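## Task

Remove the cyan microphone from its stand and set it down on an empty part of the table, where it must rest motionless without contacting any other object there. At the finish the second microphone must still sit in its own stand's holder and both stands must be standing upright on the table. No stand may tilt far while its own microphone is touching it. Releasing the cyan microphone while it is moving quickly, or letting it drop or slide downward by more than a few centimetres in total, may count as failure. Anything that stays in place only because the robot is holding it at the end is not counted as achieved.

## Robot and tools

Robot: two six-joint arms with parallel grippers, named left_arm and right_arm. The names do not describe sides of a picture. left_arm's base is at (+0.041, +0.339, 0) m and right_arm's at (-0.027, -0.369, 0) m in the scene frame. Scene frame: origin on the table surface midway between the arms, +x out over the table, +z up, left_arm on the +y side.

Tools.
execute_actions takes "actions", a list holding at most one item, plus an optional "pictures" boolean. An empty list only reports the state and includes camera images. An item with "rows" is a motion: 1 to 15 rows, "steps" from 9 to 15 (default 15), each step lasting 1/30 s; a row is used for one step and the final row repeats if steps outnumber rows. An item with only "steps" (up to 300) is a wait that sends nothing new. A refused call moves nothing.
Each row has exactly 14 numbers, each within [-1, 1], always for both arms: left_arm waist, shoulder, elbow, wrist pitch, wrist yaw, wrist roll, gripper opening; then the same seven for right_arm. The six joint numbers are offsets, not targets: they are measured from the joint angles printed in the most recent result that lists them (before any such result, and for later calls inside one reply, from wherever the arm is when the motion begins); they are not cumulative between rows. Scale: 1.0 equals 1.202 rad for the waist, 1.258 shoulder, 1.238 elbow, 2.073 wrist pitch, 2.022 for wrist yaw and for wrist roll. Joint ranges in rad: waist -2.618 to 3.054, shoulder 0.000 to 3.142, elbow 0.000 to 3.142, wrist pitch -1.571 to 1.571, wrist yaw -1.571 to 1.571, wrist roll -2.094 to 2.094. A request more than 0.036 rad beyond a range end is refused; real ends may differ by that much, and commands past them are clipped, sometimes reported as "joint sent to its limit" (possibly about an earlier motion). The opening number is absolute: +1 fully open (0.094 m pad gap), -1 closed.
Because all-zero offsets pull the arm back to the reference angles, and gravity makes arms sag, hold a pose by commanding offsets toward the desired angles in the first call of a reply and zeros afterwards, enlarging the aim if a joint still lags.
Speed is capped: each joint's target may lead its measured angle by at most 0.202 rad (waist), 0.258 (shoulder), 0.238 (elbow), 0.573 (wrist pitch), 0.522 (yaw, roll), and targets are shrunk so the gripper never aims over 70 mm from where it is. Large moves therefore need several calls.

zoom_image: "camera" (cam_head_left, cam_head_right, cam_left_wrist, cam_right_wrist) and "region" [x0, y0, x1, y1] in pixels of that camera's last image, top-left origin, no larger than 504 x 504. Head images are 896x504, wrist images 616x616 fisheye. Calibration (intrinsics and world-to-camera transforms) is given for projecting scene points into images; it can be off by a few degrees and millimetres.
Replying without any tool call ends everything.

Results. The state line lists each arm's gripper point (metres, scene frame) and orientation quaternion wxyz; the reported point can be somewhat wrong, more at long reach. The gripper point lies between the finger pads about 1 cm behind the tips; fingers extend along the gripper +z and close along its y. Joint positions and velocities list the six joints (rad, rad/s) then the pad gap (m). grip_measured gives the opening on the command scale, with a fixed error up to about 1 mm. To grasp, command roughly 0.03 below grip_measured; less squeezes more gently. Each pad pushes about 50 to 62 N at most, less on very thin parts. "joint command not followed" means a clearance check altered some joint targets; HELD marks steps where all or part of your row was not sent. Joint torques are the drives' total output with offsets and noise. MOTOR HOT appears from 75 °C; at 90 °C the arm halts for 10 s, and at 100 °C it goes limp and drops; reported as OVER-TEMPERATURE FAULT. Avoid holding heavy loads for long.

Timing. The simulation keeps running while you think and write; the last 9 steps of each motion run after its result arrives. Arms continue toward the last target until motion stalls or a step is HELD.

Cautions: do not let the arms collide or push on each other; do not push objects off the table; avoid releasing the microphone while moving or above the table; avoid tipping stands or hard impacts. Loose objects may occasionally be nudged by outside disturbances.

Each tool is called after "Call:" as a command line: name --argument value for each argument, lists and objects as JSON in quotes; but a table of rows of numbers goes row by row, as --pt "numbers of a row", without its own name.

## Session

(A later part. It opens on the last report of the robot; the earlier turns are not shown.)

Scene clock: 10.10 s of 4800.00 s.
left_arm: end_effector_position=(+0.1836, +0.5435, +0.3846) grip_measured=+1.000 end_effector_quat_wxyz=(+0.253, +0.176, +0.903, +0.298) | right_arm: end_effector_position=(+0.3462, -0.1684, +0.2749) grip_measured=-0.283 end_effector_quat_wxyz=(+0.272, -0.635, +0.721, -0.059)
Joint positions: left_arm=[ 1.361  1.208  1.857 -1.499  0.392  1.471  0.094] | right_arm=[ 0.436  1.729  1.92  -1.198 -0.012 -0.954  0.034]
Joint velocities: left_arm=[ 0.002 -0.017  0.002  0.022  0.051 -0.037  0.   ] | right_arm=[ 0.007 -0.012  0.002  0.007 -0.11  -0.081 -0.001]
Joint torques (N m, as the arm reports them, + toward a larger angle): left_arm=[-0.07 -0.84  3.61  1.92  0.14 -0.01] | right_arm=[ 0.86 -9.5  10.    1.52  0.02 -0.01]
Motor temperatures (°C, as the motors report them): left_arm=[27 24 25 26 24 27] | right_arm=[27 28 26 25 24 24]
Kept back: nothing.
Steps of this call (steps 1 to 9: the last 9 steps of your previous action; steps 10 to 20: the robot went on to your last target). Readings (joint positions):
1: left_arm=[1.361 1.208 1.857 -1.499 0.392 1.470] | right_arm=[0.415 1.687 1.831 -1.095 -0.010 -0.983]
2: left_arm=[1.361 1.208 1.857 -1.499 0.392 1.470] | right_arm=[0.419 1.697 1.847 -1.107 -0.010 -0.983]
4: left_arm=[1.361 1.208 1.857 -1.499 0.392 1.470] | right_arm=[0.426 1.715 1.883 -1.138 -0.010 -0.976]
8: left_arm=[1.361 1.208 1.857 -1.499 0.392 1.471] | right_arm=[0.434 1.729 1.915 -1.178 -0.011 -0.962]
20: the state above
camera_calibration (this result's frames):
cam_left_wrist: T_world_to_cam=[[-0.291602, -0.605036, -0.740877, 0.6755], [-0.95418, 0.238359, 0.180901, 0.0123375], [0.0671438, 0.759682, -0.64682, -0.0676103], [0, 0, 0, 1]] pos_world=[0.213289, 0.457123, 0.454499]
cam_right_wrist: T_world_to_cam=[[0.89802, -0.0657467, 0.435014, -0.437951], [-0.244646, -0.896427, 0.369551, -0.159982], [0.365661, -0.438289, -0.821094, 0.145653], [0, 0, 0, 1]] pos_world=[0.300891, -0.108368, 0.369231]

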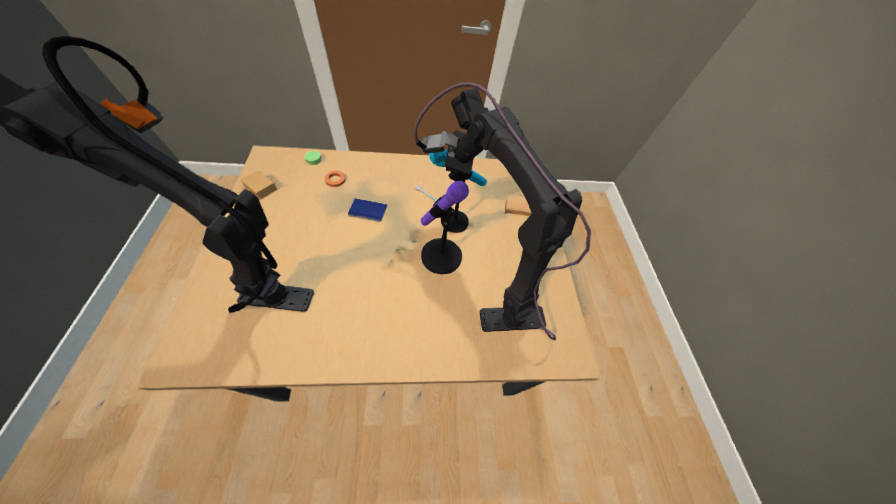

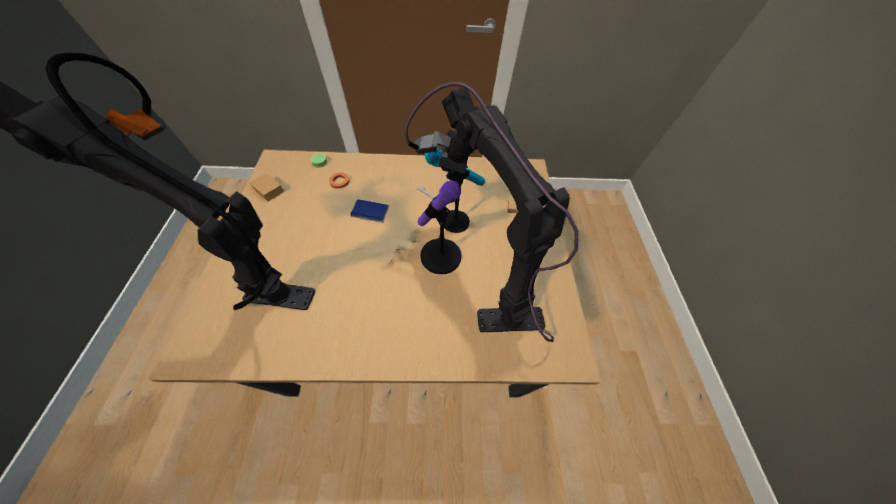

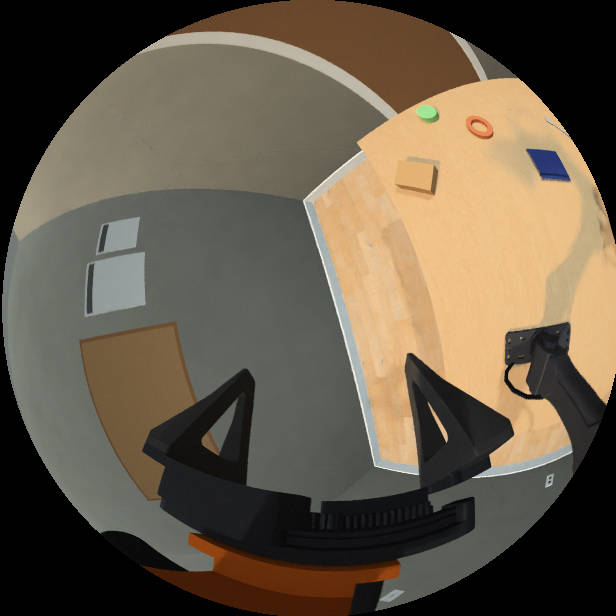

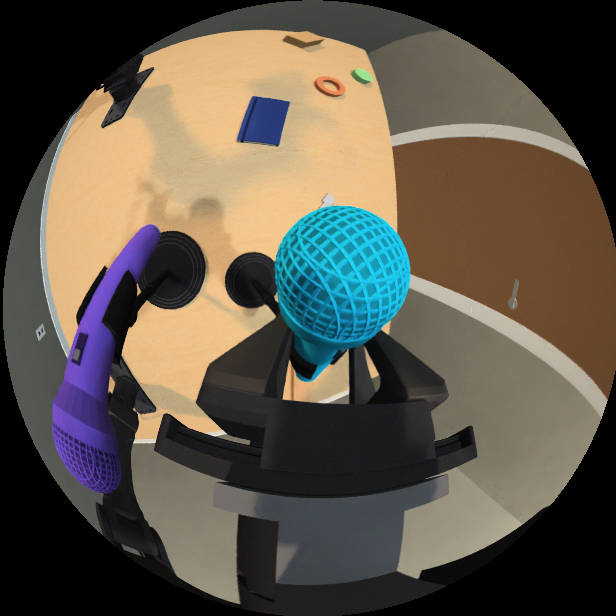

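Call:
execute_actions --actions '[{"rows":[[-0.95,0.5,-0.63,0.7,0.225,-0.727,1,0,-0.015,0.02,0.015,0,0,-0.33]]}]'

Call:
execute_actions --actions '[{"steps":40}]'

Call:
execute_actions --actions '[{"rows":[[-0.3,0.345,0,0.607,0,0,1,0,-0.015,0.02,0.01,0,0,-0.33]]}]'

Call:
execute_actions --actions '[{"steps":30}]'

Call:
execute_actions --actions '[{"rows":[[-0.34,-0.01,0.01,0,0,0,1,0,-0.015,0.02,0.01,0,0,-0.33]]}]'

Call:
execute_actions --actions '[{"steps":25}]' --pictures true

Scene clock: 10.97 s of 4800.00 s.
left_arm: end_effector_position=(+0.2670, +0.5646, +0.3624) grip_measured=+1.000 end_effector_quat_wxyz=(+0.373, +0.168, +0.886, +0.217) | right_arm: end_effector_position=(+0.3460, -0.1684, +0.2747) grip_measured=-0.283 end_effector_quat_wxyz=(+0.272, -0.635, +0.721, -0.058)
Joint positions: left_arm=[ 1.206  1.32   1.725 -1.235  0.553  1.233  0.094] | right_arm=[ 0.436  1.729  1.92  -1.199 -0.012 -0.954  0.034]
Joint velocities: left_arm=[-0.818  0.916 -0.789  1.487  0.696 -1.165  0.   ] | right_arm=[ 0.007  0.012 -0.022 -0.037  0.095  0.037  0.   ]
Joint torques (N m, as the arm reports them, + toward a larger angle): left_arm=[-0.93 -0.82  2.52  1.63  0.34 -0.09] | right_arm=[ 0.03 -8.93  7.84  1.49  0.01 -0.01]
Motor temperatures (°C, as the motors report them): left_arm=[27 24 25 26 24 27] | right_arm=[27 28 26 25 24 24]
Steps of this call (steps 1 to 15: the robot went on to your last target; steps 16 to 20: nothing new was sent; steps 21 to 26: the first 6 steps of this action). Readings (joint positions):
21: left_arm=[1.349 1.212 1.844 -1.473 0.410 1.439] | right_arm=[0.436 1.729 1.920 -1.199 -0.012 -0.954]
22: left_arm=[1.321 1.220 1.825 -1.429 0.444 1.398] | right_arm=[0.436 1.729 1.920 -1.199 -0.012 -0.954]
24: left_arm=[1.263 1.260 1.779 -1.334 0.504 1.317] | right_arm=[0.436 1.729 1.920 -1.199 -0.012 -0.954]
26: the state above

Scene clock: 12.30 s of 4800.00 s.
left_arm: end_effector_position=(+0.4895, +0.2471, +0.0989) grip_measured=+1.000 end_effector_quat_wxyz=(+0.341, +0.107, +0.861, -0.362) | right_arm: end_effector_position=(+0.3459, -0.1684, +0.2747) grip_measured=-0.283 end_effector_quat_wxyz=(+0.272, -0.635, +0.721, -0.058)
Joint positions: left_arm=[ 0.215  1.864  1.084 -0.066  0.83   0.005  0.094] | right_arm=[ 0.436  1.729  1.92  -1.199 -0.013 -0.954  0.034]
Joint velocities: left_arm=[ 0.017 -0.007 -0.007  0.022  0.037 -0.007  0.   ] | right_arm=[-0.022 -0.012  0.002  0.007  0.051 -0.051 -0.   ]
Joint torques (N m, as the arm reports them, + toward a larger angle): left_arm=[  0.35 -11.86   4.54   1.96   0.42   0.  ] | right_arm=[ 0.   -8.97  7.87  1.49 -0.01 -0.03]
Motor temperatures (°C, as the motors report them): left_arm=[27 25 25 26 24 27] | right_arm=[27 28 26 25 24 24]
Kept back: nothing.
Steps of this call (steps 1 to 9: the last 9 steps of your previous action; steps 10 to 40: the robot went on to your last target). Readings (joint positions):
1: left_arm=[1.178 1.354 1.697 -1.184 0.574 1.191] | right_arm=[0.436 1.729 1.920 -1.199 -0.012 -0.954]
2: left_arm=[1.150 1.390 1.667 -1.132 0.593 1.149] | right_arm=[0.436 1.729 1.920 -1.199 -0.012 -0.954]
4: left_arm=[1.095 1.467 1.607 -1.029 0.625 1.063] | right_arm=[0.436 1.729 1.920 -1.199 -0.013 -0.954]
8: left_arm=[0.986 1.628 1.482 -0.821 0.673 0.891] | right_arm=[0.436 1.729 1.920 -1.199 -0.013 -0.954]
40: the state above

Scene clock: 12.50 s of 4800.00 s.
left_arm: end_effector_position=(+0.5150, +0.1627, +0.0467) grip_measured=+1.000 end_effector_quat_wxyz=(+0.392, +0.219, +0.811, -0.376) | right_arm: end_effector_position=(+0.3454, -0.1685, +0.2744) grip_measured=-0.283 end_effector_quat_wxyz=(+0.271, -0.635, +0.721, -0.058)
Joint positions: left_arm=[0.03  2.128 1.09  0.392 0.821 0.003 0.094] | right_arm=[ 0.436  1.729  1.92  -1.202 -0.014 -0.954  0.034]
Joint velocities: left_arm=[-1.209  1.658 -0.007  2.264 -0.007  0.007  0.   ] | right_arm=[-0.002  0.007 -0.002  0.007 -0.037 -0.007 -0.001]
Joint torques (N m, as the arm reports them, + toward a larger angle): left_arm=[ -1.98 -11.23   4.21   1.87   0.35   0.02] | right_arm=[ 0.05 -8.94  7.85  1.41 -0.01 -0.02]
Motor temperatures (°C, as the motors report them): left_arm=[27 25 25 26 24 27] | right_arm=[27 28 26 25 24 24]
Steps of this call (steps 1 to 6: the first 6 steps of this action). Readings (joint positions):
1: left_arm=[0.204 1.881 1.084 -0.020 0.830 0.004] | right_arm=[0.436 1.729 1.920 -1.200 -0.013 -0.954]
2: left_arm=[0.183 1.917 1.088 0.069 0.827 0.004] | right_arm=[0.436 1.729 1.920 -1.201 -0.013 -0.954]
4: left_arm=[0.114 2.014 1.090 0.237 0.824 0.003] | right_arm=[0.436 1.729 1.920 -1.202 -0.014 -0.954]
6: the state above

Scene clock: 13.50 s of 4800.00 s.
left_arm: end_effector_position=(+0.5141, +0.0686, +0.0977) grip_measured=+1.000 end_effector_quat_wxyz=(+0.591, +0.370, +0.613, -0.371) | right_arm: end_effector_position=(+0.3454, -0.1685, +0.2744) grip_measured=-0.283 end_effector_quat_wxyz=(+0.271, -0.635, +0.721, -0.058)
Joint positions: left_arm=[-0.151  2.306  1.088  1.178  0.825  0.012  0.094] | right_arm=[ 0.436  1.729  1.92  -1.202 -0.014 -0.954  0.034]
Joint velocities: left_arm=[-0.002 -0.027  0.002  0.051  0.007 -0.051  0.   ] | right_arm=[ 0.022 -0.002  0.002 -0.007 -0.037 -0.051  0.001]
Joint torques (N m, as the arm reports them, + toward a larger angle): left_arm=[  0.35 -12.85   3.68   2.29   0.02  -0.07] | right_arm=[-0.05 -8.97  7.89  1.4  -0.01 -0.02]
Motor temperatures (°C, as the motors report them): left_arm=[27 25 25 27 24 27] | right_arm=[27 28 26 25 24 24]
Kept back: nothing.
Steps of this call (steps 1 to 9: the last 9 steps of your previous action; steps 10 to 30: the robot went on to your last target). Readings (joint positions):
1: left_arm=[-0.013 2.184 1.088 0.495 0.815 0.021] | right_arm=[0.436 1.729 1.920 -1.202 -0.014 -0.954]
2: left_arm=[-0.047 2.214 1.088 0.619 0.808 0.023] | right_arm=[0.436 1.729 1.920 -1.202 -0.014 -0.954]
4: left_arm=[-0.114 2.269 1.088 0.820 0.809 0.018] | right_arm=[0.436 1.729 1.920 -1.202 -0.014 -0.954]
8: left_arm=[-0.176 2.306 1.088 1.019 0.824 0.015] | right_arm=[0.436 1.729 1.920 -1.202 -0.014 -0.954]
30: the state above

Scene clock: 13.70 s of 4800.00 s.
left_arm: end_effector_position=(+0.4584, -0.0133, +0.0977) grip_measured=+1.000 end_effector_quat_wxyz=(+0.557, +0.422, +0.579, -0.420) | right_arm: end_effector_position=(+0.3453, -0.1684, +0.2744) grip_measured=-0.283 end_effector_quat_wxyz=(+0.271, -0.635, +0.721, -0.057)
Joint positions: left_arm=[-0.336  2.306  1.088  1.178  0.812  0.012  0.094] | right_arm=[ 0.436  1.729  1.92  -1.202 -0.014 -0.954  0.034]
Joint velocities: left_arm=[-1.306  0.007  0.002 -0.022 -0.051  0.037  0.   ] | right_arm=[-0.012  0.007  0.007 -0.066 -0.007  0.007 -0.   ]
Joint torques (N m, as the arm reports them, + toward a larger angle): left_arm=[ -1.43 -12.98   4.52   2.16   0.06   0.04] | right_arm=[-0.05 -8.96  7.84  1.38 -0.01 -0.02]
Motor temperatures (°C, as the motors report them): left_arm=[27 25 25 27 24 27] | right_arm=[27 28 27 25 24 24]
Steps of this call (steps 1 to 6: the first 6 steps of this action). Readings (joint positions):
1: left_arm=[-0.161 2.306 1.088 1.178 0.821 0.012] | right_arm=[0.436 1.729 1.920 -1.202 -0.014 -0.954]
2: left_arm=[-0.180 2.306 1.088 1.178 0.815 0.012] | right_arm=[0.436 1.729 1.920 -1.202 -0.014 -0.954]
4: left_arm=[-0.248 2.306 1.088 1.178 0.812 0.012] | right_arm=[0.436 1.729 1.920 -1.202 -0.014 -0.954]
6: the state above

Scene clock: 14.53 s of 4800.00 s.
left_arm: end_effector_position=(+0.3668, -0.0971, +0.0978) grip_measured=+1.000 end_effector_quat_wxyz=(+0.502, +0.488, +0.524, -0.484) | right_arm: end_effector_position=(+0.3453, -0.1684, +0.2744) grip_measured=-0.283 end_effector_quat_wxyz=(+0.271, -0.635, +0.721, -0.057)
Joint positions: left_arm=[-0.559  2.306  1.088  1.178  0.831  0.012  0.094] | right_arm=[ 0.436  1.729  1.92  -1.202 -0.014 -0.954  0.034]
Joint velocities: left_arm=[ 0.002 -0.012  0.002  0.007  0.007  0.007  0.   ] | right_arm=[ 0.022 -0.017 -0.007  0.066 -0.007 -0.051 -0.   ]
Joint torques (N m, as the arm reports them, + toward a larger angle): left_arm=[ -0.06 -13.24   4.83   2.13  -0.05   0.03] | right_arm=[ 0.01 -8.93  7.86  1.38 -0.03 -0.03]
Motor temperatures (°C, as the motors report them): left_arm=[27 25 25 27 24 27] | right_arm=[27 28 27 26 24 24]
Kept back: nothing.
Steps of this call (steps 1 to 9: the last 9 steps of your previous action; steps 10 to 25: the robot went on to your last target). Readings (joint positions):
1: left_arm=[-0.384 2.306 1.088 1.178 0.812 0.012] | right_arm=[0.436 1.729 1.920 -1.202 -0.014 -0.954]
2: left_arm=[-0.433 2.306 1.088 1.178 0.812 0.012] | right_arm=[0.436 1.729 1.920 -1.202 -0.014 -0.954]
4: left_arm=[-0.526 2.306 1.088 1.178 0.815 0.012] | right_arm=[0.436 1.729 1.920 -1.202 -0.014 -0.954]
8: left_arm=[-0.607 2.306 1.088 1.178 0.833 0.012] | right_arm=[0.436 1.729 1.920 -1.202 -0.014 -0.954]
25: the state above
camera_calibration (this result's frames):
cam_left_wrist: T_world_to_cam=[[-0.972295, -0.125493, -0.197213, 0.371947], [0.0888531, 0.581935, -0.808367, 0.139274], [0.21621, -0.803495, -0.554662, 0.00572417], [0, 0, 0, 1]] pos_world=[0.34803, -0.0297721, 0.189112]
cam_right_wrist: T_world_to_cam=[[0.899896, -0.0650452, 0.431226, -0.436447], [-0.242459, -0.896529, 0.370741, -0.161176], [0.362492, -0.438183, -0.822554, 0.147039], [0, 0, 0, 1]] pos_world=[0.300378, -0.108458, 0.36891]

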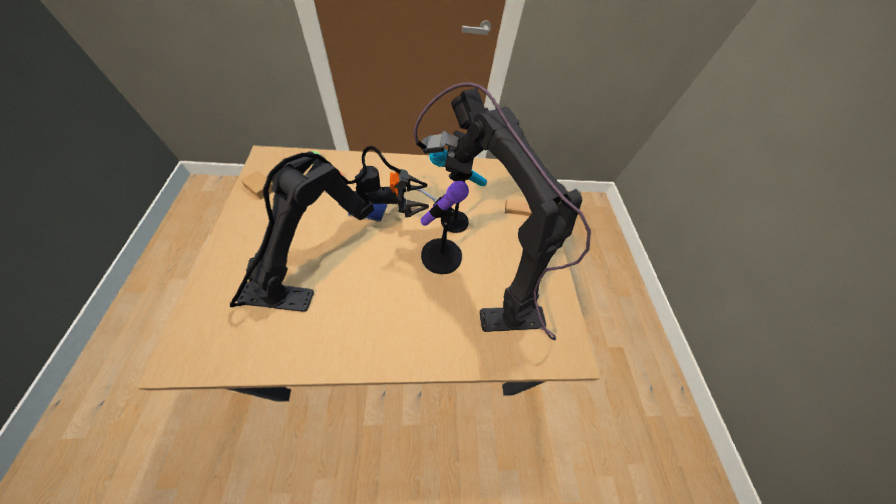

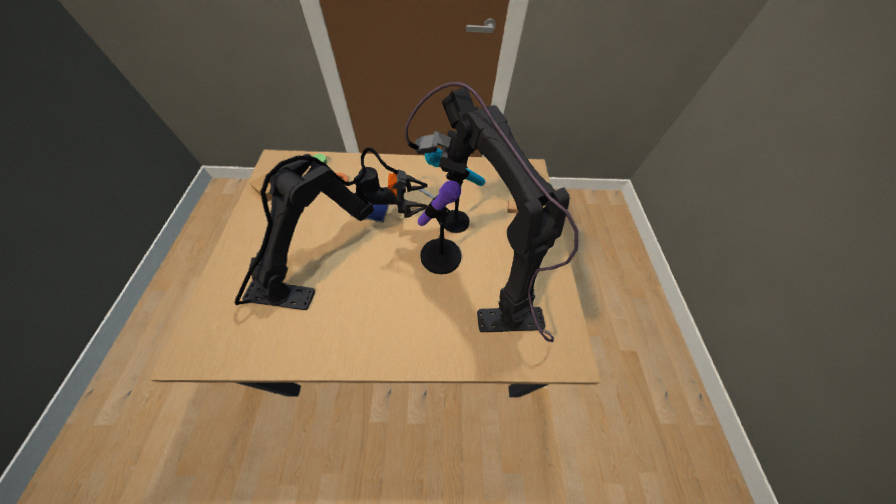

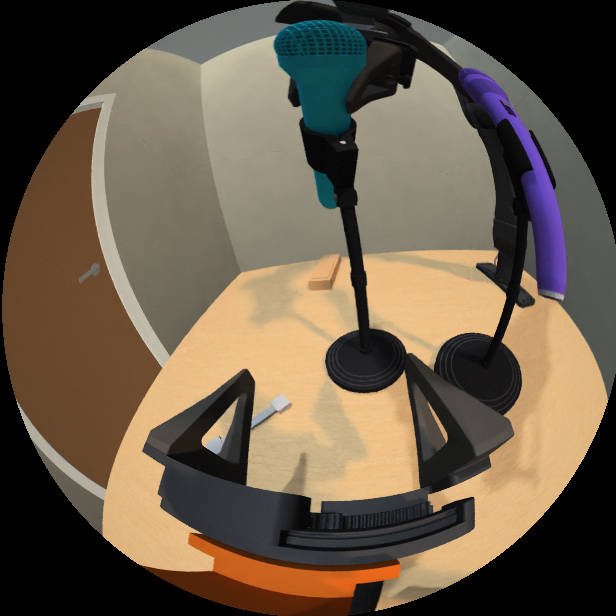

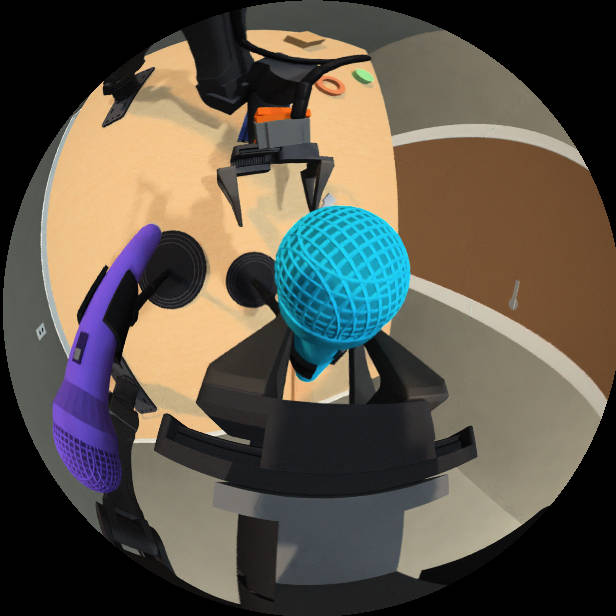

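Call:
execute_actions --actions '[{"rows":[[-0.03,0.01,0.06,-0.01,-0.01,0,0.7,0,-0.015,0.02,0.01,0,0,-0.33],[-0.06,0.04,0.12,-0.02,-0.025,0,0.7,0,-0.015,0.02,0.01,0,0,-0.33],[-0.09,0.07,0.18,-0.03,-0.04,0,0.7,0,-0.015,0.02,0.01,0,0,-0.33],[-0.12,0.1,0.24,-0.045,-0.05,0,0.7,0,-0.015,0.02,0.01,0,0,-0.33],[-0.153,0.135,0.295,-0.057,-0.065,0,0.7,0,-0.015,0.02,0.01,0,0,-0.33]]}]'

Call:
execute_actions --actions '[{"steps":25}]' --pictures true

Scene clock: 15.27 s of 4800.00 s.
left_arm: end_effector_position=(+0.3724, -0.1646, +0.1194) grip_measured=+0.703 end_effector_quat_wxyz=(+0.532, +0.495, +0.481, -0.490) | right_arm: end_effector_position=(+0.3453, -0.1685, +0.2743) grip_measured=-0.283 end_effector_quat_wxyz=(+0.270, -0.635, +0.721, -0.057)
Joint positions: left_arm=[-0.658  2.428  1.364  1.128  0.759  0.012  0.08 ] | right_arm=[ 0.436  1.729  1.92  -1.202 -0.014 -0.954  0.034]
Joint velocities: left_arm=[-0.896  0.701  1.521 -0.388 -0.593  0.007 -0.001] | right_arm=[-0.002 -0.002 -0.002  0.037  0.037 -0.037 -0.001]
Joint torques (N m, as the arm reports them, + toward a larger angle): left_arm=[ -2.41 -13.22   4.14   1.92   0.17   0.03] | right_arm=[ 0.01 -8.98  7.88  1.39 -0.01 -0.03]
Motor temperatures (°C, as the motors report them): left_arm=[27 26 25 27 24 27] | right_arm=[27 29 27 26 24 24]
Steps of this call (steps 1 to 15: the robot went on to your last target; step 16: nothing new was sent; steps 17 to 22: the first 6 steps of this action). Readings (joint positions):
17: left_arm=[-0.561 2.306 1.093 1.176 0.830 0.012] | right_arm=[0.436 1.729 1.920 -1.202 -0.014 -0.954]
18: left_arm=[-0.568 2.316 1.118 1.171 0.827 0.012] | right_arm=[0.436 1.729 1.920 -1.202 -0.014 -0.954]
20: left_arm=[-0.602 2.367 1.232 1.153 0.799 0.012] | right_arm=[0.436 1.729 1.920 -1.202 -0.014 -0.954]
22: the state above

Scene clock: 16.10 s of 4800.00 s.
left_arm: end_effector_position=(+0.3427, -0.2007, +0.1096) grip_measured=+0.703 end_effector_quat_wxyz=(+0.512, +0.505, +0.481, -0.501) | right_arm: end_effector_position=(+0.3453, -0.1685, +0.2743) grip_measured=-0.283 end_effector_quat_wxyz=(+0.270, -0.635, +0.721, -0.057)
Joint positions: left_arm=[-0.746  2.468  1.427  1.077  0.709  0.012  0.08 ] | right_arm=[ 0.436  1.729  1.92  -1.202 -0.014 -0.954  0.034]
Joint velocities: left_arm=[ 0.022 -0.017  0.002 -0.037 -0.051 -0.037 -0.001] | right_arm=[ 0.012  0.012 -0.002 -0.051  0.037 -0.022  0.   ]
Joint torques (N m, as the arm reports them, + toward a larger angle): left_arm=[  0.18 -13.48   6.41   1.97  -0.14   0.05] | right_arm=[-0.02 -8.96  7.87  1.39 -0.02 -0.01]
Motor temperatures (°C, as the motors report them): left_arm=[27 26 25 27 24 27] | right_arm=[27 29 27 26 24 24]
Kept back: nothing.
Steps of this call (steps 1 to 9: the last 9 steps of your previous action; steps 10 to 25: the robot went on to your last target). Readings (joint positions):
1: left_arm=[-0.688 2.445 1.403 1.118 0.743 0.012] | right_arm=[0.436 1.729 1.920 -1.202 -0.014 -0.954]
2: left_arm=[-0.715 2.454 1.421 1.110 0.734 0.012] | right_arm=[0.436 1.729 1.920 -1.202 -0.014 -0.954]
4: left_arm=[-0.757 2.459 1.427 1.100 0.730 0.012] | right_arm=[0.436 1.729 1.920 -1.202 -0.014 -0.954]
8: left_arm=[-0.773 2.466 1.427 1.085 0.727 0.012] | right_arm=[0.436 1.729 1.920 -1.202 -0.014 -0.954]
25: the state above
camera_calibration (this result's frames):
cam_left_wrist: T_world_to_cam=[[-0.966943, -0.0736075, -0.244138, 0.351554], [0.169417, 0.530113, -0.83083, 0.175664], [0.190576, -0.844726, -0.500119, -0.0711439], [0, 0, 0, 1]] pos_world=[0.32373, -0.127342, 0.196194]
cam_right_wrist: T_world_to_cam=[[0.900041, -0.0649684, 0.430935, -0.436321], [-0.242334, -0.896463, 0.370982, -0.161307], [0.362215, -0.43833, -0.822598, 0.14709], [0, 0, 0, 1]] pos_world=[0.300339, -0.108479, 0.368864]

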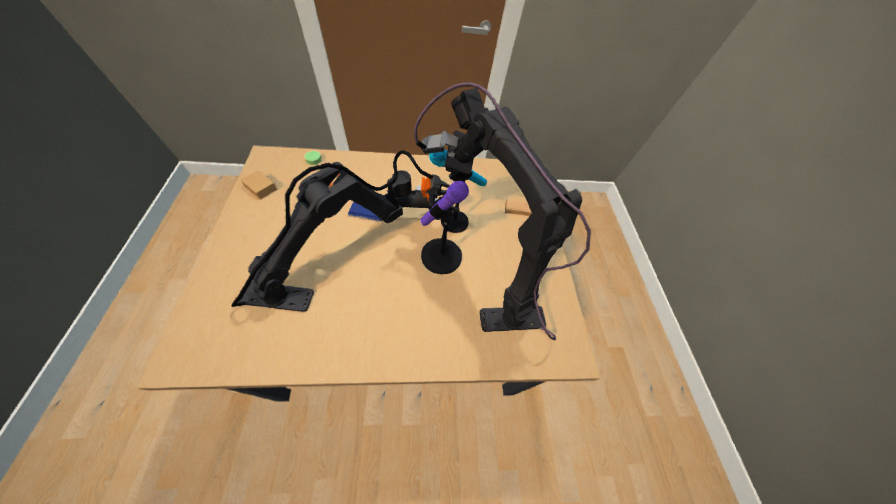

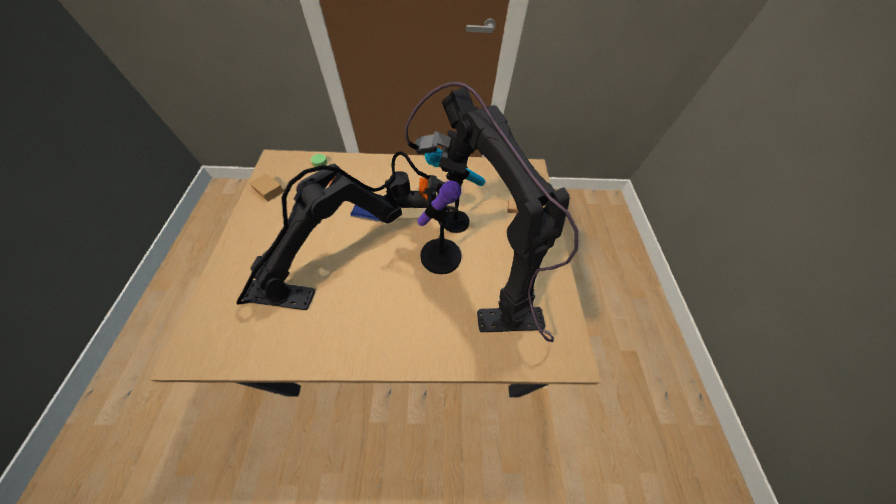

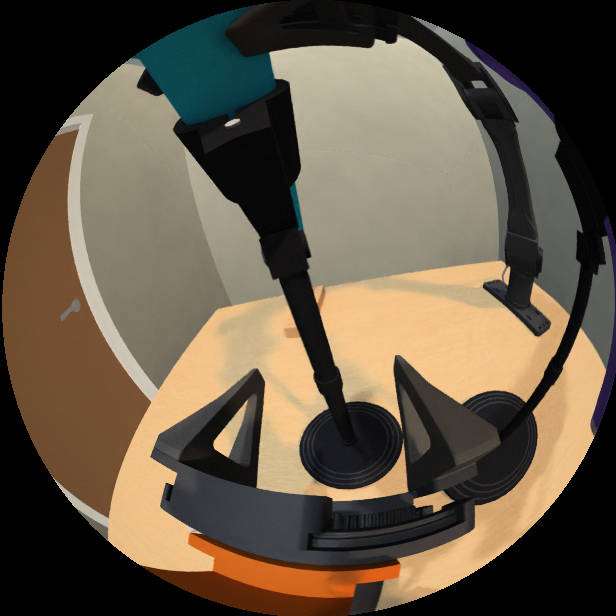

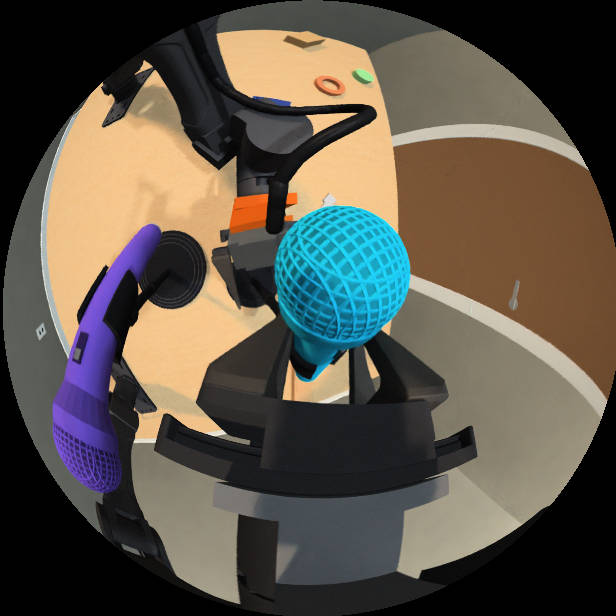

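Call:
execute_actions --actions '[{"rows":[[0,0,0,0,0,0,-0.85,0,-0.015,0.02,0.01,0,0,-0.33]]}]'

Call:
execute_actions --actions '[{"rows":[[0,0.02,-0.01,-0.02,0,0,-0.85,0,-0.02,0.03,0.02,0,0,-0.33],[0,0.02,-0.01,-0.02,0,0,-0.85,0.01,-0.03,0.05,0.02,0,0,-0.33],[0,0.02,-0.01,-0.03,0,0,-0.85,0.02,-0.04,0.07,0.02,0,0,-0.33],[0,0.03,-0.02,-0.04,0,0,-0.85,0.03,-0.055,0.09,0.025,0,0,-0.33]]}]'

Call:
execute_actions --actions '[{"steps":20}]' --pictures true

Scene clock: 16.80 s of 4800.00 s.
left_arm: end_effector_position=(+0.3423, -0.2007, +0.1096) grip_measured=-0.789 end_effector_quat_wxyz=(+0.511, +0.505, +0.481, -0.502) | right_arm: end_effector_position=(+0.3452, -0.1684, +0.2743) grip_measured=-0.283 end_effector_quat_wxyz=(+0.270, -0.635, +0.721, -0.057)
Joint positions: left_arm=[-0.746  2.468  1.427  1.077  0.712  0.01   0.01 ] | right_arm=[ 0.436  1.729  1.92  -1.202 -0.015 -0.953  0.034]
Joint velocities: left_arm=[-0.007 -0.012 -0.017 -0.037 -0.051 -0.066 -0.036] | right_arm=[-0.007  0.007 -0.007 -0.066 -0.051 -0.007  0.   ]
Joint torques (N m, as the arm reports them, + toward a larger angle): left_arm=[ -0.15 -14.15   4.54   2.2   -0.07   0.24] | right_arm=[ 0.01 -8.92  7.91  1.45  0.04 -0.09]
Motor temperatures (°C, as the motors report them): left_arm=[27 26 26 27 24 27] | right_arm=[27 29 27 26 24 24]
Steps of this call (steps 1 to 15: the robot went on to your last target; steps 16 to 21: the first 6 steps of this action). Readings (joint positions):
16: left_arm=[-0.746 2.468 1.427 1.077 0.709 0.012] | right_arm=[0.436 1.729 1.920 -1.202 -0.014 -0.954]
17: left_arm=[-0.746 2.468 1.427 1.077 0.709 0.012] | right_arm=[0.436 1.729 1.920 -1.202 -0.014 -0.954]
19: left_arm=[-0.746 2.468 1.427 1.077 0.709 0.012] | right_arm=[0.436 1.729 1.920 -1.202 -0.014 -0.954]
21: the state above

Scene clock: 17.30 s of 4800.00 s.
left_arm: end_effector_position=(+0.3418, -0.2006, +0.1083) grip_measured=-0.784 end_effector_quat_wxyz=(+0.508, +0.504, +0.483, -0.504) | right_arm: end_effector_position=(+0.3379, -0.1653, +0.2805) grip_measured=-0.283 end_effector_quat_wxyz=(+0.268, -0.641, +0.718, -0.053)
Joint positions: left_arm=[-0.746  2.469  1.427  1.075  0.714  0.003  0.01 ] | right_arm=[ 0.449  1.729  1.952 -1.241 -0.017 -0.953  0.034]
Joint velocities: left_arm=[-0.007 -0.007 -0.002  0.066 -0.022  0.022 -0.   ] | right_arm=[ 0.144  0.002  0.198 -0.183  0.007  0.022 -0.001]
Joint torques (N m, as the arm reports them, + toward a larger angle): left_arm=[  0.01 -10.91   2.85   1.04  -0.05   0.  ] | right_arm=[  1.21 -12.3   11.17   2.27   0.    -0.01]
Motor temperatures (°C, as the motors report them): left_arm=[27 26 26 27 24 27] | right_arm=[27 29 27 26 24 24]
Steps of this call (steps 1 to 9: the last 9 steps of your previous action; steps 10 to 15: the first 6 steps of this action, its rows measured from where the robot was after step 9). Readings (joint positions):
9: left_arm=[-0.746 2.468 1.427 1.076 0.713 0.006] | right_arm=[0.436 1.729 1.920 -1.206 -0.017 -0.953]
10: left_arm=[-0.746 2.469 1.427 1.075 0.714 0.004] | right_arm=[0.436 1.729 1.920 -1.206 -0.017 -0.953]
11: left_arm=[-0.746 2.469 1.427 1.075 0.714 0.004] | right_arm=[0.436 1.729 1.923 -1.207 -0.017 -0.953]
13: left_arm=[-0.746 2.469 1.427 1.074 0.714 0.002] | right_arm=[0.440 1.729 1.937 -1.222 -0.017 -0.953]
15: the state above

Scene clock: 17.97 s of 4800.00 s.
left_arm: end_effector_position=(+0.3408, -0.2006, +0.1088) grip_measured=-0.784 end_effector_quat_wxyz=(+0.508, +0.506, +0.480, -0.505) | right_arm: end_effector_position=(+0.3347, -0.1630, +0.2821) grip_measured=-0.283 end_effector_quat_wxyz=(+0.266, -0.644, +0.715, -0.052)
Joint positions: left_arm=[-0.746  2.469  1.427  1.078  0.72   0.007  0.01 ] | right_arm=[ 0.458  1.729  1.96  -1.253 -0.017 -0.952  0.034]
Joint velocities: left_arm=[-0.017  0.007 -0.012 -0.022  0.066  0.081 -0.   ] | right_arm=[-0.002 -0.012  0.002 -0.037 -0.051 -0.066  0.001]
Joint torques (N m, as the arm reports them, + toward a larger angle): left_arm=[  0.   -10.92   2.89   1.15  -0.1    0.  ] | right_arm=[  1.24 -12.28  11.42   2.08  -0.01  -0.03]
Motor temperatures (°C, as the motors report them): left_arm=[27 26 26 27 24 27] | right_arm=[27 29 27 26 24 24]
Kept back: nothing.
Steps of this call (steps 1 to 9: the last 9 steps of your previous action; steps 10 to 20: the robot went on to your last target). Readings (joint positions):
1: left_arm=[-0.746 2.469 1.427 1.077 0.715 0.004] | right_arm=[0.454 1.729 1.957 -1.246 -0.017 -0.953]
2: left_arm=[-0.746 2.469 1.427 1.078 0.716 0.005] | right_arm=[0.457 1.729 1.960 -1.248 -0.017 -0.953]
4: left_arm=[-0.746 2.469 1.427 1.078 0.718 0.006] | right_arm=[0.458 1.729 1.960 -1.252 -0.017 -0.953]
8: left_arm=[-0.746 2.469 1.427 1.078 0.720 0.007] | right_arm=[0.458 1.729 1.960 -1.252 -0.017 -0.952]
20: the state above
camera_calibration (this result's frames):
cam_left_wrist: T_world_to_cam=[[-0.968906, -0.0632972, -0.239198, 0.35178], [0.170644, 0.529093, -0.831229, 0.174724], [0.179172, -0.8462, -0.50184, -0.0673649], [0, 0, 0, 1]] pos_world=[0.323096, -0.127183, 0.195574]
cam_right_wrist: T_world_to_cam=[[0.905732, -0.0432309, 0.42164, -0.425505], [-0.217821, -0.900846, 0.375541, -0.172001], [0.363598, -0.431982, -0.825342, 0.161069], [0, 0, 0, 1]] pos_world=[0.289364, -0.103763, 0.37694]

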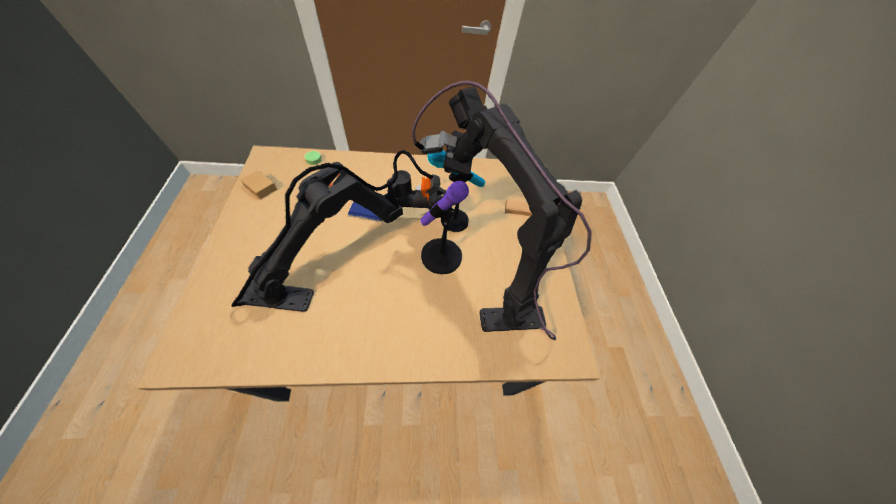

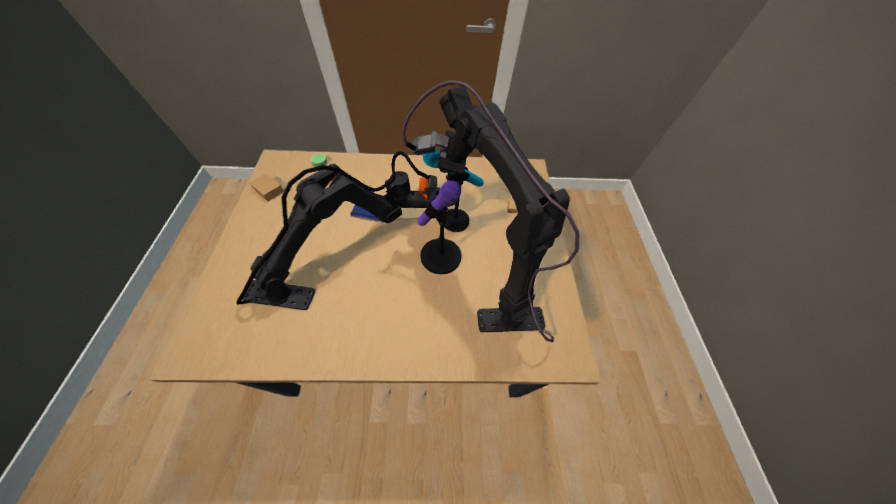

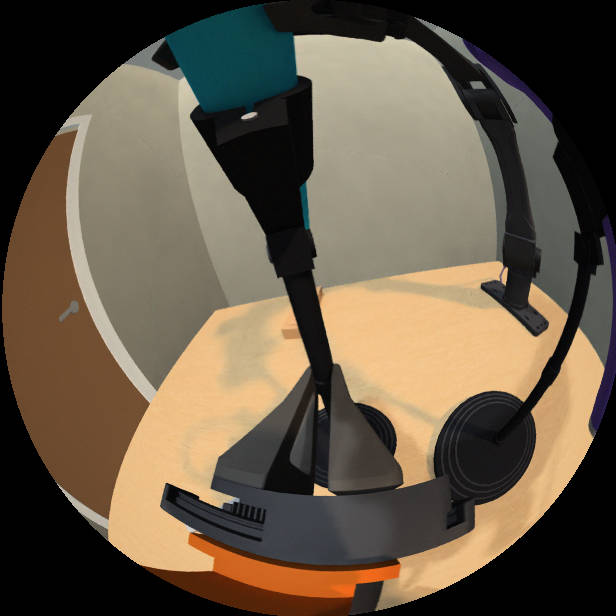

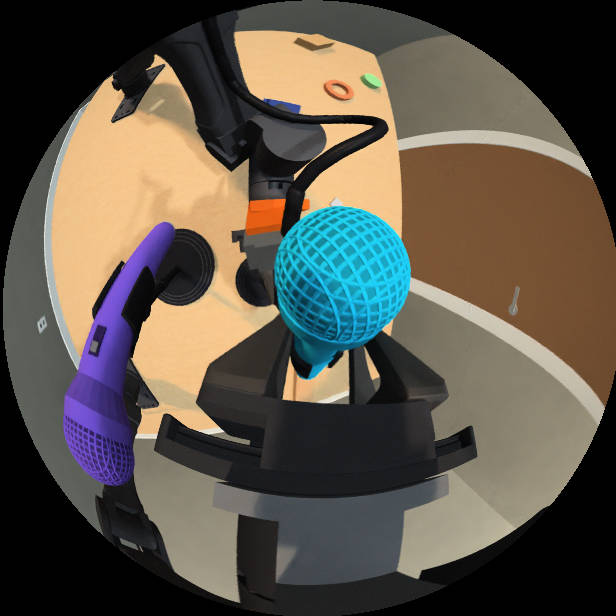

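Call:
execute_actions --actions '[{"rows":[[0,0.03,-0.02,-0.05,0,0,-0.85,0.03,-0.04,0.06,0.06,-0.01,0.01,-0.33],[0,0.03,-0.02,-0.05,0,0,-0.85,0.05,-0.04,0.07,0.07,-0.02,0.02,-0.33],[0,0.03,-0.02,-0.05,0,0,-0.85,0.075,-0.04,0.085,0.085,-0.025,0.04,-0.33]]}]'

Call:
execute_actions --actions '[{"steps":20}]' --pictures true

Scene clock: 18.53 s of 4800.00 s.
left_arm: end_effector_position=(+0.3394, -0.2002, +0.1084) grip_measured=-0.784 end_effector_quat_wxyz=(+0.506, +0.510, +0.477, -0.506) | right_arm: end_effector_position=(+0.3290, -0.1434, +0.2934) grip_measured=-0.283 end_effector_quat_wxyz=(+0.286, -0.641, +0.711, -0.045)
Joint positions: left_arm=[-0.745  2.469  1.427  1.076  0.732  0.011  0.01 ] | right_arm=[ 0.508  1.732  1.992 -1.244 -0.01  -0.907  0.034]
Joint velocities: left_arm=[-0.002 -0.012 -0.017  0.022 -0.022 -0.051  0.   ] | right_arm=[ 0.256 -0.002  0.276  0.154 -0.081  0.198 -0.001]
Joint torques (N m, as the arm reports them, + toward a larger angle): left_arm=[ -0.13 -10.85   2.85   0.94  -0.14  -0.04] | right_arm=[  2.23 -11.09  10.21   2.64  -0.74  -0.05]
Motor temperatures (°C, as the motors report them): left_arm=[27 26 26 27 24 27] | right_arm=[27 29 27 26 24 24]
Steps of this call (steps 1 to 11: the robot went on to your last target; steps 12 to 17: the first 6 steps of this action). Readings (joint positions):
12: left_arm=[-0.746 2.469 1.427 1.077 0.721 0.007] | right_arm=[0.460 1.729 1.960 -1.253 -0.017 -0.949]
13: left_arm=[-0.746 2.469 1.427 1.077 0.724 0.008] | right_arm=[0.465 1.729 1.963 -1.252 -0.017 -0.944]
15: left_arm=[-0.746 2.469 1.427 1.076 0.729 0.010] | right_arm=[0.487 1.732 1.975 -1.250 -0.014 -0.924]
17: the state above

Scene clock: 19.20 s of 4800.00 s.
left_arm: end_effector_position=(+0.3398, -0.2000, +0.1084) grip_measured=-0.784 end_effector_quat_wxyz=(+0.507, +0.510, +0.477, -0.506) | right_arm: end_effector_position=(+0.3288, -0.1375, +0.2999) grip_measured=-0.283 end_effector_quat_wxyz=(+0.298, -0.634, +0.713, -0.043)
Joint positions: left_arm=[-0.744  2.469  1.427  1.076  0.731  0.011  0.01 ] | right_arm=[ 0.521  1.732  2.007 -1.235 -0.007 -0.88   0.034]
Joint velocities: left_arm=[-0.012 -0.007  0.007 -0.022 -0.051 -0.037 -0.   ] | right_arm=[ 0.007  0.017 -0.007 -0.022 -0.022 -0.007  0.   ]
Joint torques (N m, as the arm reports them, + toward a larger angle): left_arm=[ -0.2  -10.91   2.85   0.93  -0.15  -0.05] | right_arm=[  2.31 -11.17  10.4    2.73  -0.78   0.06]
Motor temperatures (°C, as the motors report them): left_arm=[27 27 26 27 24 27] | right_arm=[27 29 27 27 24 24]
Kept back: nothing.
Steps of this call (steps 1 to 9: the last 9 steps of your previous action; steps 10 to 20: the robot went on to your last target). Readings (joint positions):
1: left_arm=[-0.745 2.469 1.427 1.076 0.732 0.011] | right_arm=[0.515 1.732 1.999 -1.240 -0.010 -0.899]
2: left_arm=[-0.744 2.469 1.427 1.076 0.732 0.011] | right_arm=[0.519 1.732 2.004 -1.237 -0.010 -0.892]
4: left_arm=[-0.744 2.469 1.427 1.076 0.732 0.011] | right_arm=[0.521 1.732 2.007 -1.236 -0.009 -0.885]
8: left_arm=[-0.744 2.469 1.427 1.076 0.731 0.011] | right_arm=[0.521 1.732 2.007 -1.235 -0.008 -0.880]
20: the state above
camera_calibration (this result's frames):
cam_left_wrist: T_world_to_cam=[[-0.968518, -0.0538664, -0.243045, 0.352933], [0.178855, 0.528523, -0.829864, 0.171219], [0.173157, -0.847208, -0.50225, -0.064954], [0, 0, 0, 1]] pos_world=[0.322446, -0.126512, 0.195244]
cam_right_wrist: T_world_to_cam=[[0.89015, -0.0712406, 0.450064, -0.433924], [-0.232502, -0.920463, 0.314149, -0.136538], [0.391888, -0.384281, -0.835914, 0.189369], [0, 0, 0, 1]] pos_world=[0.2803, -0.0838204, 0.396483]

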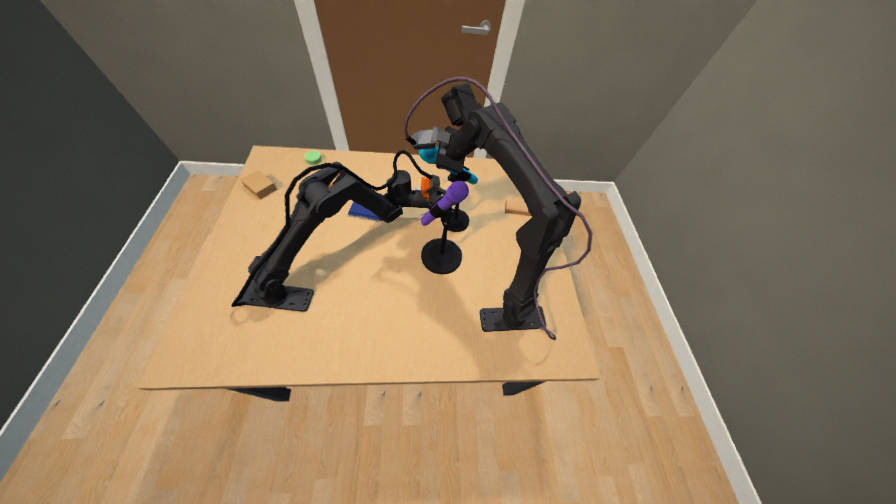

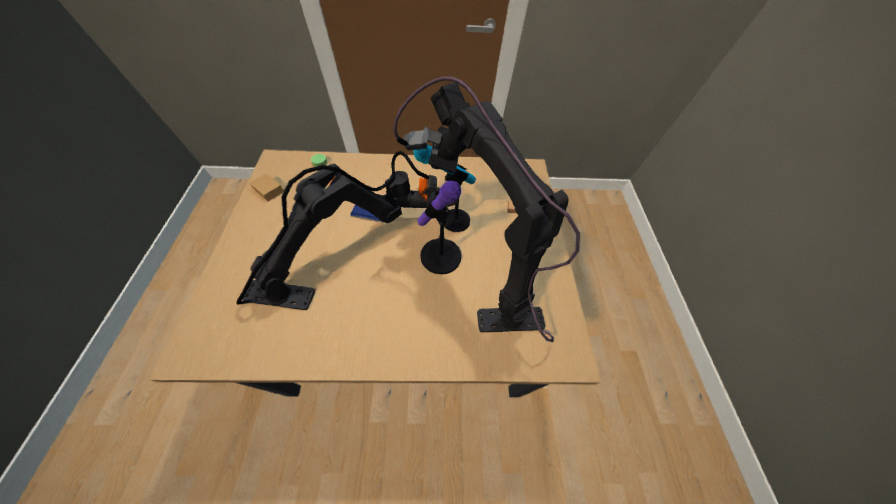

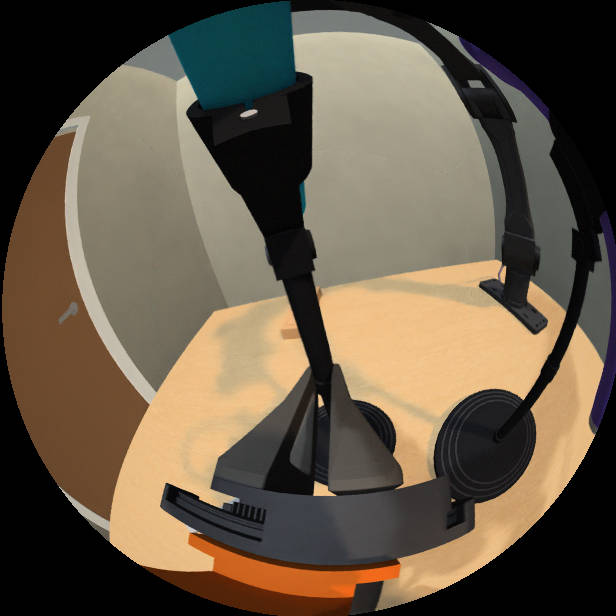

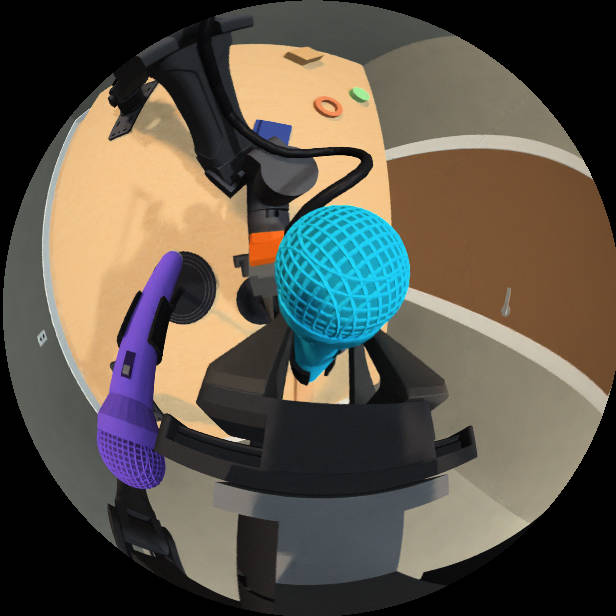

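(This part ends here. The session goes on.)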